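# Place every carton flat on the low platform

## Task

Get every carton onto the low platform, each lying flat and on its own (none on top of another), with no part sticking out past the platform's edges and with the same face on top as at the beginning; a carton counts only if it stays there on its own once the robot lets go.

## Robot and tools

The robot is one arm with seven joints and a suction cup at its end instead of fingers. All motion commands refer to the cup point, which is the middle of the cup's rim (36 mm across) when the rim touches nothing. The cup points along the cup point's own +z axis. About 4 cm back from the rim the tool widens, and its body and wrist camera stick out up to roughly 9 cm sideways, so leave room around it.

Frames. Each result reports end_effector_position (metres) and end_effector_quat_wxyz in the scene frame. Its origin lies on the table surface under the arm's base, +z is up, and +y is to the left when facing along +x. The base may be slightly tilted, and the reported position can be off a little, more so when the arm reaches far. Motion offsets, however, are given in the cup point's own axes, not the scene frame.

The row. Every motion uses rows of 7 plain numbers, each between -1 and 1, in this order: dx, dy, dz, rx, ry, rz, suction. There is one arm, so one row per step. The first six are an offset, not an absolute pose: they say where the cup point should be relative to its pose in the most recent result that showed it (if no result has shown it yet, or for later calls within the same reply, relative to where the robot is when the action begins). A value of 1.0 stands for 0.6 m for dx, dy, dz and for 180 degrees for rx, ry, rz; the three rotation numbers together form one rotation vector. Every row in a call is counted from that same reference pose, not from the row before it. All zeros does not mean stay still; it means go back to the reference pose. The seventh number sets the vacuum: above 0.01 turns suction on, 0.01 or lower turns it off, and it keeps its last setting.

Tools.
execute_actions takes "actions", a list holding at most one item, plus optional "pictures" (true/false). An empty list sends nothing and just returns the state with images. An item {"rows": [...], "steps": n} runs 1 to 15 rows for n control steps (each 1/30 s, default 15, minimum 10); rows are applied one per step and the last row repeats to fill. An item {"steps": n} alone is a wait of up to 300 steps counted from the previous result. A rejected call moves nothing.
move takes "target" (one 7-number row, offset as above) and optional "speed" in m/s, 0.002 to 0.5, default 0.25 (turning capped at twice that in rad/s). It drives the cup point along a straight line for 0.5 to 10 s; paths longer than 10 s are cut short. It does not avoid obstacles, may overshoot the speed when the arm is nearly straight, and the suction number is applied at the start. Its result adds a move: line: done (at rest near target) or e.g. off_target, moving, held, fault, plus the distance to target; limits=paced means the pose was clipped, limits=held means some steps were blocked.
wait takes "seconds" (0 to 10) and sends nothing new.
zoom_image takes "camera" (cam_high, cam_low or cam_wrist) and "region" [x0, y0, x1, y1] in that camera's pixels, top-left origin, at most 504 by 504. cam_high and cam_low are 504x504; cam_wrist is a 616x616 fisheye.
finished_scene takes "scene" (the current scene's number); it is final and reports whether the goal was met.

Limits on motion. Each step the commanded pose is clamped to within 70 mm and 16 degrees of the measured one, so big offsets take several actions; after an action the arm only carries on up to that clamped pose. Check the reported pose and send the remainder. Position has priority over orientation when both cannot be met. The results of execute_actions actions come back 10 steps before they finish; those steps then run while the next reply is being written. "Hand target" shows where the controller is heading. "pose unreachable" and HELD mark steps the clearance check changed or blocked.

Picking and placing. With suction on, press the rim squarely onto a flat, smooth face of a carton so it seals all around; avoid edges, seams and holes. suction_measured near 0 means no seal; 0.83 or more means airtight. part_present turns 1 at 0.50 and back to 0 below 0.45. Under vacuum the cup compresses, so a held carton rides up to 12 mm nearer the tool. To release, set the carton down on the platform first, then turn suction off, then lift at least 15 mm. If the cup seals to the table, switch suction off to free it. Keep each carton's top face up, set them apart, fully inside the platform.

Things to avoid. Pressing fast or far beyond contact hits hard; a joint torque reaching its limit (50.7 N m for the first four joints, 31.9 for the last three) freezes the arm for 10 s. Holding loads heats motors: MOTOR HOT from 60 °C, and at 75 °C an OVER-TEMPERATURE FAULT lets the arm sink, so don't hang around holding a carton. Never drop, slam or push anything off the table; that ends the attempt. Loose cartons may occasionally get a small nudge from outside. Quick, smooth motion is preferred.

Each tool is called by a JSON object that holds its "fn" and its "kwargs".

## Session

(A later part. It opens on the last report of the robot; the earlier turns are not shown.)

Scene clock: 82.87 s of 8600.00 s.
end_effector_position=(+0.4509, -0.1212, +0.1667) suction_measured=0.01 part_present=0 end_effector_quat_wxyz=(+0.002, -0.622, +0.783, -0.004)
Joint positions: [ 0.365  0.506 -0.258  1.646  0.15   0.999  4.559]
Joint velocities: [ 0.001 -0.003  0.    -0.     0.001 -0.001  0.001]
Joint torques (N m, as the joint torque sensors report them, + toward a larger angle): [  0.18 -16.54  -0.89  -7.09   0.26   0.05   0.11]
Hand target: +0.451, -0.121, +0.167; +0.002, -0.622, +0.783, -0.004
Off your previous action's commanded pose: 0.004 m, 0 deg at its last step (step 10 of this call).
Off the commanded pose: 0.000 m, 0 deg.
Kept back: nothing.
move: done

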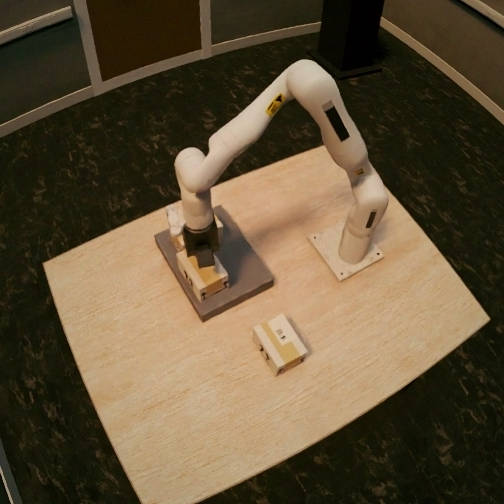

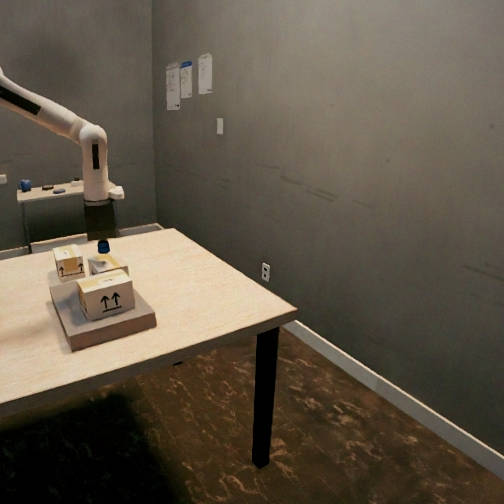

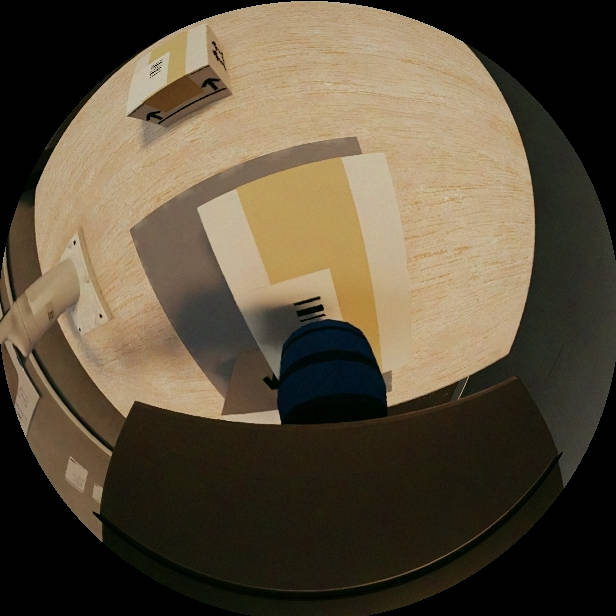

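{"fn": "move", "kwargs": {"target": [-0.4424, 0.2135, 0.0693, -0.0028, -0.0007, -0.0330, 0], "speed": 0.4}}

Scene clock: 91.40 s of 8600.00 s.
end_effector_position=(+0.3862, +0.1654, +0.1226) suction_measured=0.01 part_present=0 end_effector_quat_wxyz=(-0.001, -0.661, +0.750, -0.001)
Joint positions: [-0.232  0.499 -0.351  1.852  0.227  0.831  3.906]
Joint velocities: [-0.005  0.002 -0.002 -0.001  0.002 -0.001 -0.002]
Joint torques (N m, as the joint torque sensors report them, + toward a larger angle): [  0.59 -16.01  -1.21  -6.13   0.29   0.18   0.05]
Hand target: +0.386, +0.165, +0.123; -0.001, -0.661, +0.750, -0.001
Off the commanded pose: 0.001 m, 0 deg.
Kept back: nothing.
After step 90, 4.13 s passed at rest.
move: done

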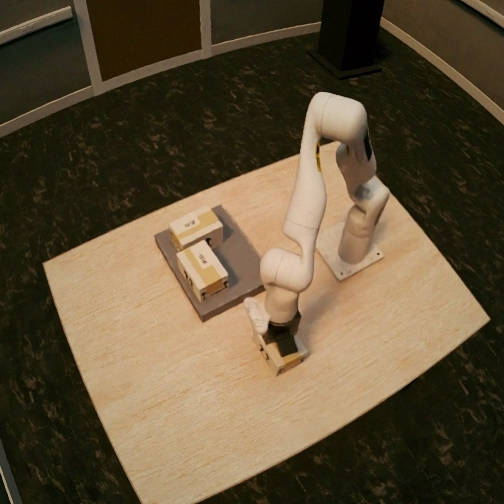

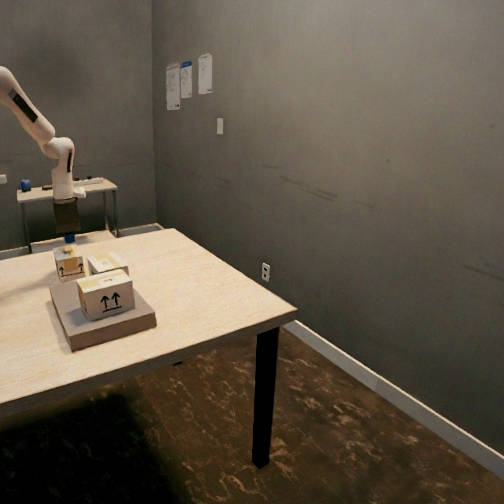

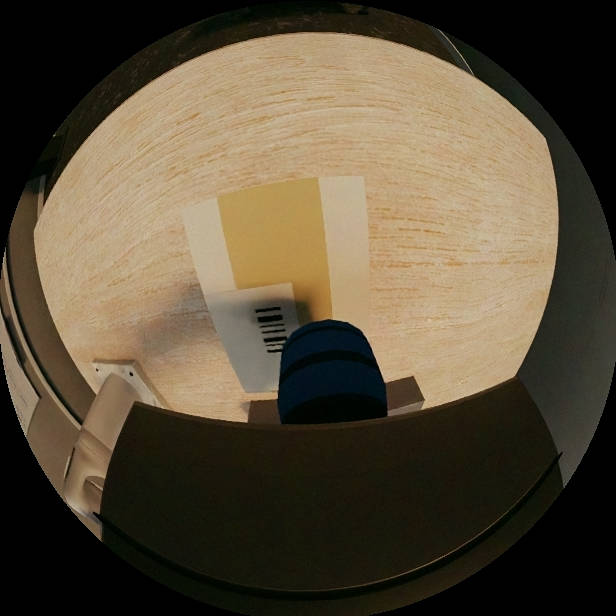

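{"fn": "zoom_image", "kwargs": {"camera": "cam_wrist", "region": [140, 150, 420, 410]}}

Region (140, 150, 420, 410) of cam_wrist's 616x616 image, scaled by 1.800, with more detail than that image has; it fills the top 468 rows of this view, and the rest is white.

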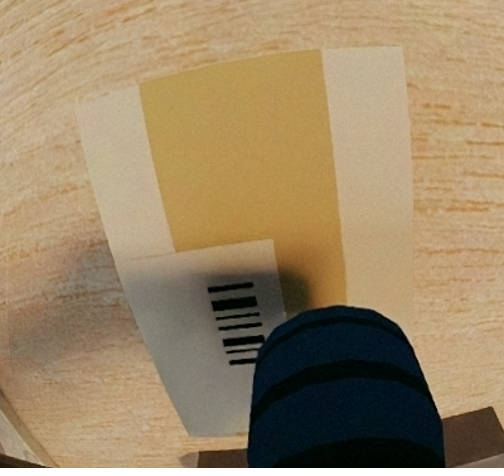

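{"fn": "move", "kwargs": {"target": [0.0179, 0.0316, 0.0805, 0, 0, 0, 1], "speed": 0.1}}

Scene clock: 99.30 s of 8600.00 s.
end_effector_position=(+0.3664, +0.1567, +0.0743) suction_measured=0.96 part_present=1 end_effector_quat_wxyz=(-0.001, -0.661, +0.750, -0.001)
Joint positions: [-0.255  0.553 -0.32   1.975  0.277  0.656  3.852]
Joint velocities: [-0.001  0.001 -0.004  0.002  0.001  0.001 -0.   ]
Joint torques (N m, as the joint torque sensors report them, + toward a larger angle): [  0.   -17.73  -1.13  -6.23  -0.07   0.13   0.06]
Hand target: +0.366, +0.157, +0.074; -0.001, -0.661, +0.750, -0.001
Off the commanded pose: 0.000 m, 0 deg.
Kept back: nothing.
After step 90, 4.07 s passed at rest.
move: done

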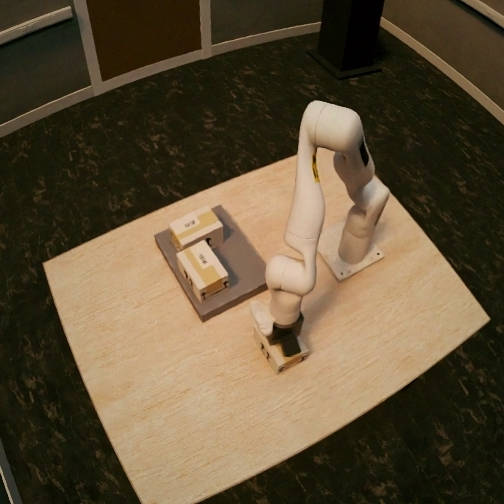

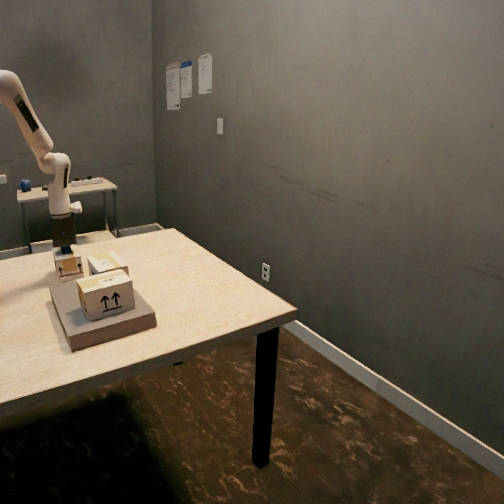

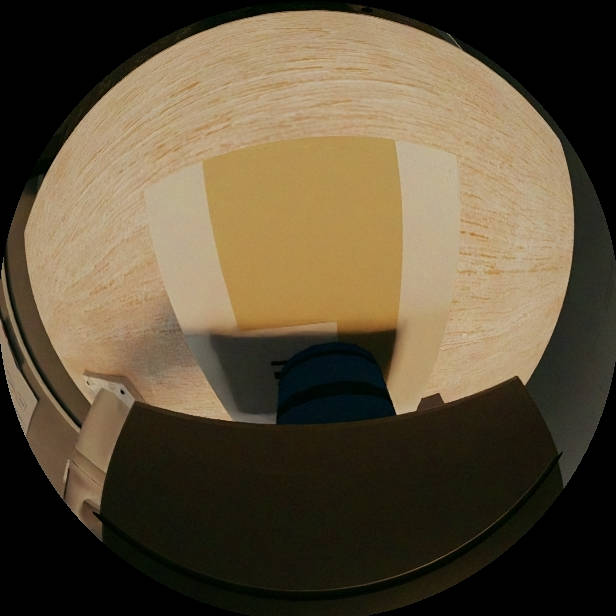

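{"fn": "zoom_image", "kwargs": {"camera": "cam_high", "region": [140, 190, 290, 335]}}

Region (140, 190, 290, 335) of cam_high's 504x504 image, scaled by 3.360, with more detail than that image has; it fills the top 487 rows of this view, and the rest is white.

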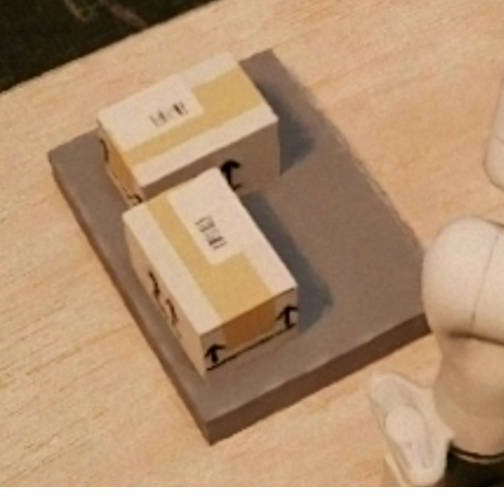

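{"fn": "move", "kwargs": {"target": [0, 0, -0.1345, 0, 0, 0, 1], "speed": 0.25}}

Scene clock: 101.00 s of 8600.00 s.
end_effector_position=(+0.3660, +0.1572, +0.1549) suction_measured=0.99 part_present=1 end_effector_quat_wxyz=(-0.001, -0.661, +0.750, -0.001)
Joint positions: [-0.209  0.406 -0.372  1.878  0.187  0.893  3.933]
Joint velocities: [ 0.001 -0.005  0.001  0.    -0.    -0.     0.   ]
Joint torques (N m, as the joint torque sensors report them, + toward a larger angle): [  0.05 -16.36  -1.21  -7.62   0.22   0.14   0.04]
Hand target: +0.366, +0.157, +0.155; -0.001, -0.661, +0.750, -0.001
Off the commanded pose: 0.000 m, 0 deg.
Kept back: nothing.
move: done

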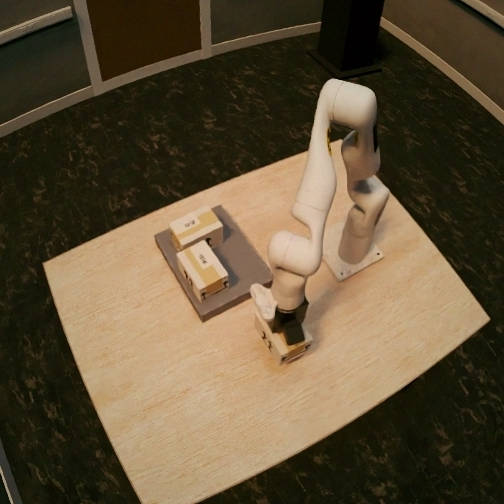

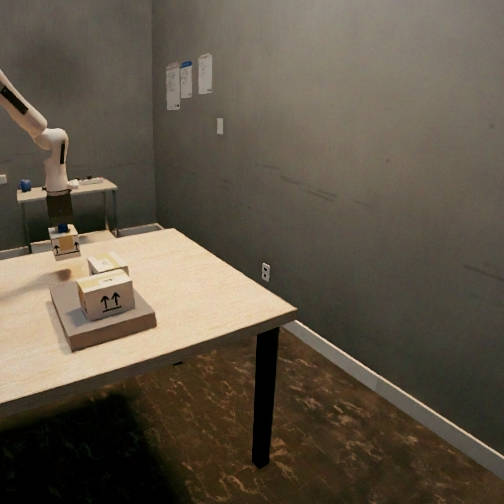

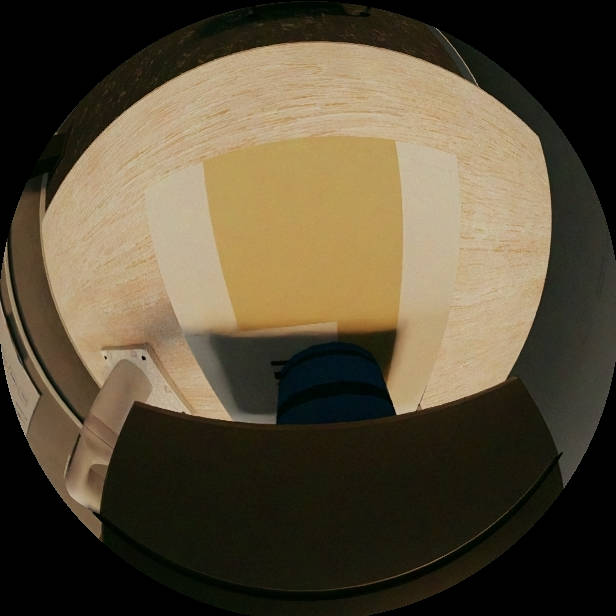

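{"fn": "move", "kwargs": {"target": [0.4738, -0.0133, 0.0012, 0, 0, -0.021, 1], "speed": 0.35}}

Scene clock: 103.13 s of 8600.00 s.
end_effector_position=(+0.3394, -0.1248, +0.1551) suction_measured=0.99 part_present=1 end_effector_quat_wxyz=(-0.000, +0.686, -0.727, +0.001)
Joint positions: [ 0.462  0.322 -0.247  1.996  0.104  0.834  4.829]
Joint velocities: [ 0.011  0.004  0.018 -0.    -0.004 -0.     0.007]
Joint torques (N m, as the joint torque sensors report them, + toward a larger angle): [  0.51 -14.99  -0.25  -7.43   0.19   0.05   0.22]
Hand target: +0.339, -0.125, +0.155; -0.000, +0.686, -0.728, +0.000
Off the commanded pose: 0.002 m, 0 deg.
Kept back: nothing.
move: done

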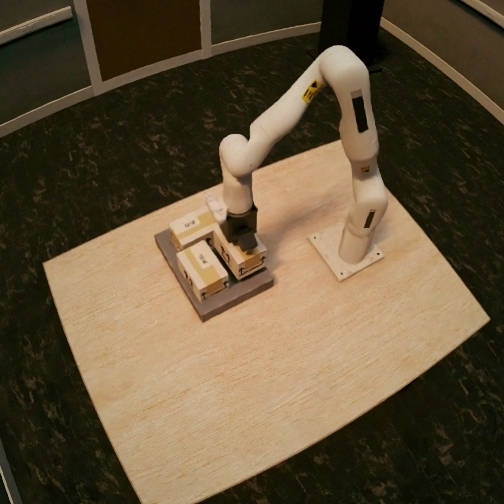

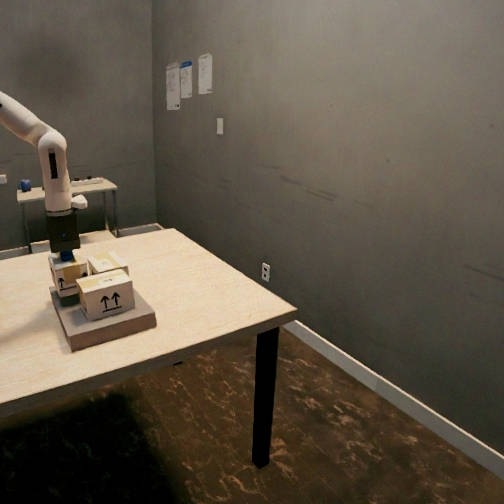

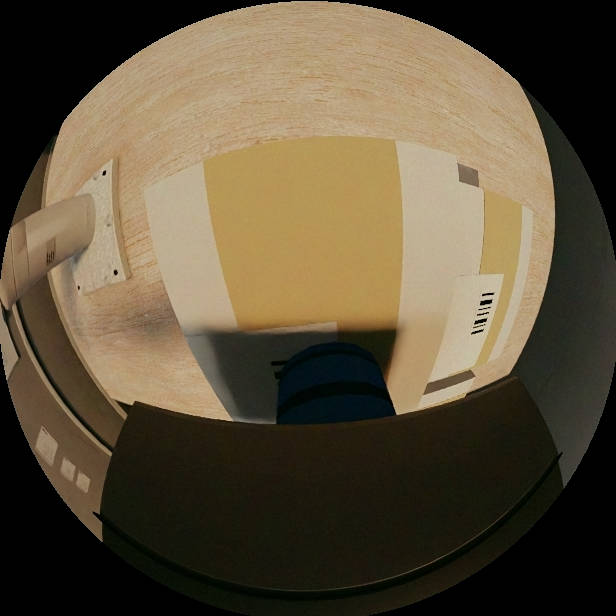

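{"fn": "zoom_image", "kwargs": {"camera": "cam_high", "region": [140, 190, 290, 335]}}

Region (140, 190, 290, 335) of cam_high's 504x504 image, scaled by 3.360, with more detail than that image has; it fills the top 487 rows of this view, and the rest is white.

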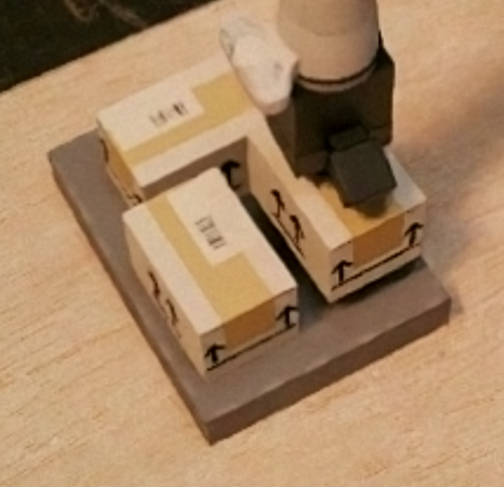

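{"fn": "move", "kwargs": {"target": [0.0139, -0.0266, 0.0602, 0, 0, 0, 1], "speed": 0.08}}

Scene clock: 107.60 s of 8600.00 s.
end_effector_position=(+0.3558, -0.1346, +0.1210) suction_measured=0.99 part_present=1 end_effector_quat_wxyz=(-0.001, +0.686, -0.727, +0.003)
Joint positions: [ 0.452  0.417 -0.23   1.992  0.138  0.743  4.812]
Joint velocities: [-0.001  0.001 -0.001  0.001  0.001  0.005 -0.   ]
Joint torques (N m, as the joint torque sensors report them, + toward a larger angle): [  0.05 -12.75  -0.31  -5.88   0.33  -0.55   0.02]
Hand target: +0.355, -0.134, +0.119; -0.000, +0.686, -0.727, +0.001
Off the commanded pose: 0.002 m, 0 deg.
Kept back: nothing.
After step 90, 0.67 s passed at rest.
move: done

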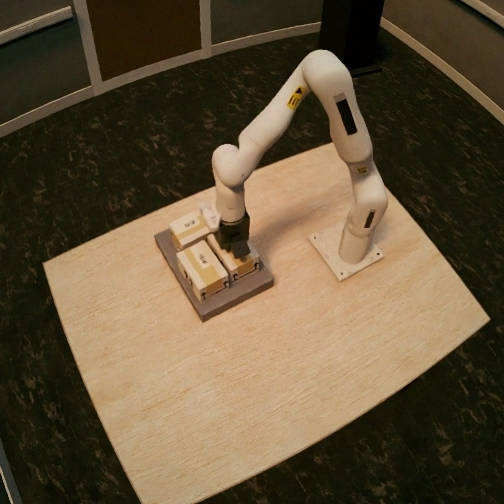

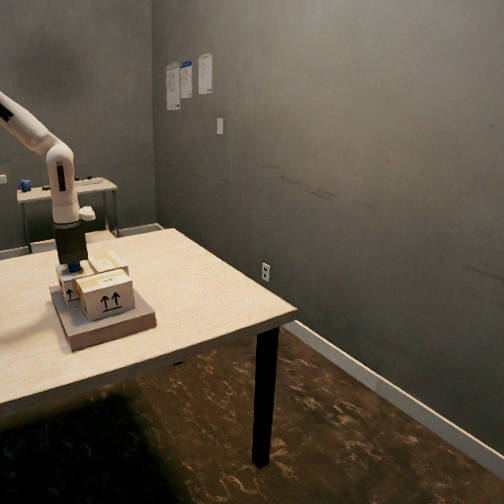

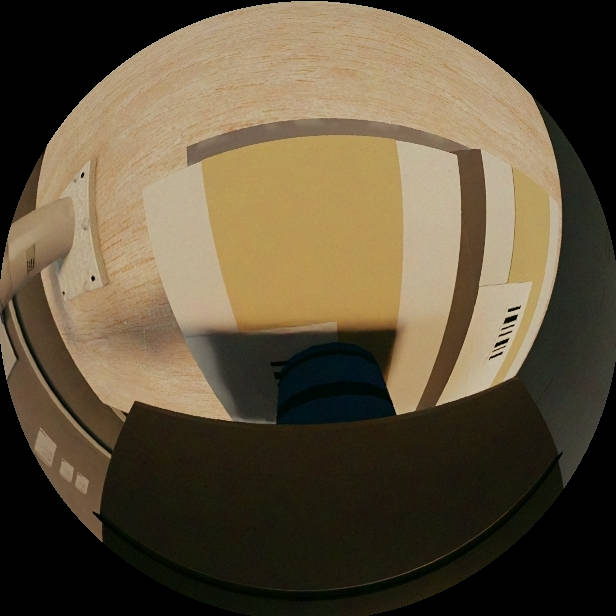

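{"fn": "execute_actions", "kwargs": {"actions": [{"rows": [[0, 0, 0, 0, 0, 0, 0]], "steps": 10}]}}

{"fn": "move", "kwargs": {"target": [0, 0, -0.07, 0, 0, 0, 0], "speed": 0.15}}

Scene clock: 107.93 s of 8600.00 s.
end_effector_position=(+0.3558, -0.1346, +0.1210) suction_measured=0.99 part_present=1 end_effector_quat_wxyz=(-0.001, +0.686, -0.727, +0.003)
Joint positions: [ 0.452  0.417 -0.23   1.992  0.138  0.743  4.812]
Joint velocities: [-0.    -0.    -0.    -0.001  0.001  0.001 -0.   ]
Joint torques (N m, as the joint torque sensors report them, + toward a larger angle): [  0.11 -12.62  -0.54  -5.89   0.2   -0.47   0.07]
Kept back: the last 10 steps of this action.
Steps of this call (steps 1 to 10: nothing new was sent). Readings (end_effector_position | what the end effector reports):
1: (+0.3558, -0.1346, +0.1210) | suction_measured=0.99 part_present=1
2: (+0.3558, -0.1346, +0.1210) | suction_measured=0.99 part_present=1
4: (+0.3558, -0.1346, +0.1210) | suction_measured=0.99 part_present=1
8: (+0.3558, -0.1346, +0.1210) | suction_measured=0.99 part_present=1
10: the state above

Scene clock: 109.00 s of 8600.00 s.
end_effector_position=(+0.3568, -0.1348, +0.1656) suction_measured=0.01 part_present=0 end_effector_quat_wxyz=(-0.002, +0.686, -0.727, +0.005)
Joint positions: [ 0.467  0.336 -0.244  1.93   0.106  0.876  4.842]
Joint velocities: [ 0.001 -0.004  0.001  0.    -0.001 -0.     0.   ]
Joint torques (N m, as the joint torque sensors report them, + toward a larger angle): [  0.07 -13.01  -0.46  -6.2    0.27   0.1   -0.03]
Hand target: +0.357, -0.135, +0.166; -0.002, +0.686, -0.727, +0.006
Off your previous action's commanded pose: 0.003 m, 0 deg at its last step (step 10 of this call).
Off the commanded pose: 0.000 m, 0 deg.
Kept back: nothing.
move: done

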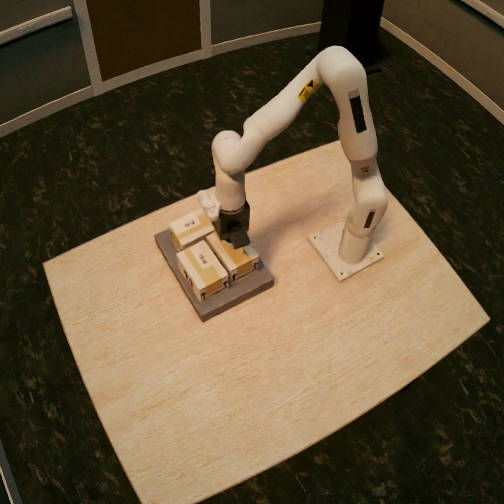

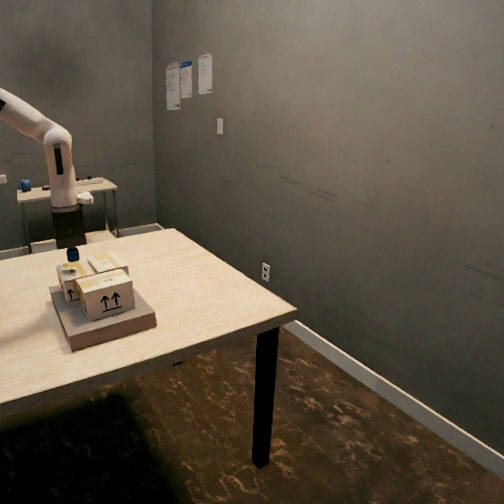

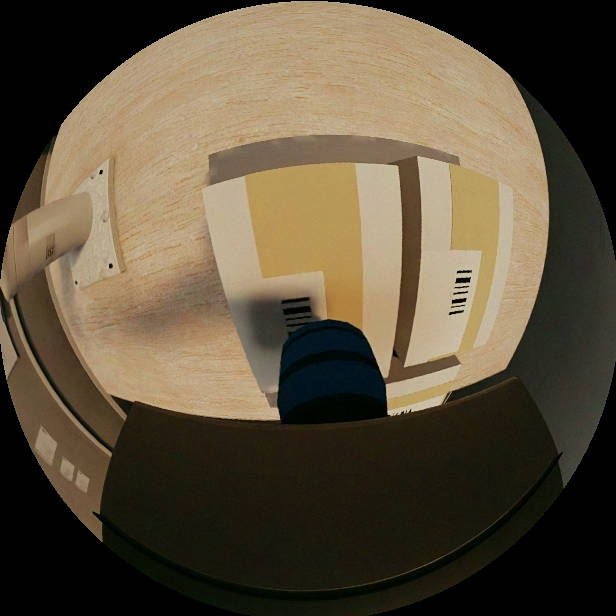

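{"fn": "zoom_image", "kwargs": {"camera": "cam_high", "region": [140, 190, 290, 335]}}

Region (140, 190, 290, 335) of cam_high's 504x504 image, scaled by 3.360, with more detail than that image has; it fills the top 487 rows of this view, and the rest is white.

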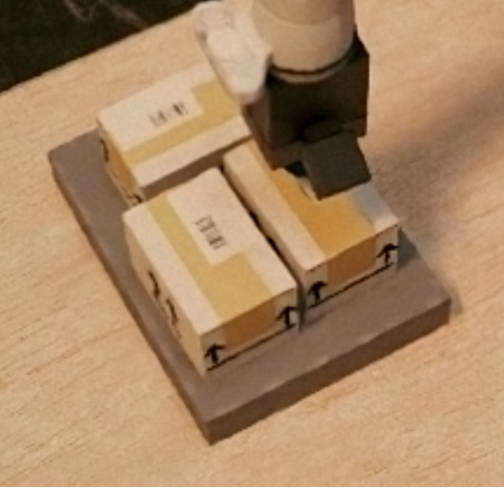

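{"fn": "zoom_image", "kwargs": {"camera": "cam_low", "region": [20, 200, 180, 360]}}

Region (20, 200, 180, 360) of cam_low's 504x504 image, scaled by 3.150, with more detail than that image has.

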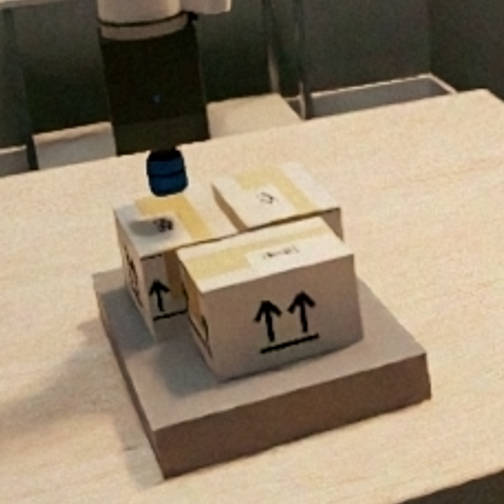

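{"fn": "finished_scene", "kwargs": {"scene": 2}}

The scene is finished: the task was done.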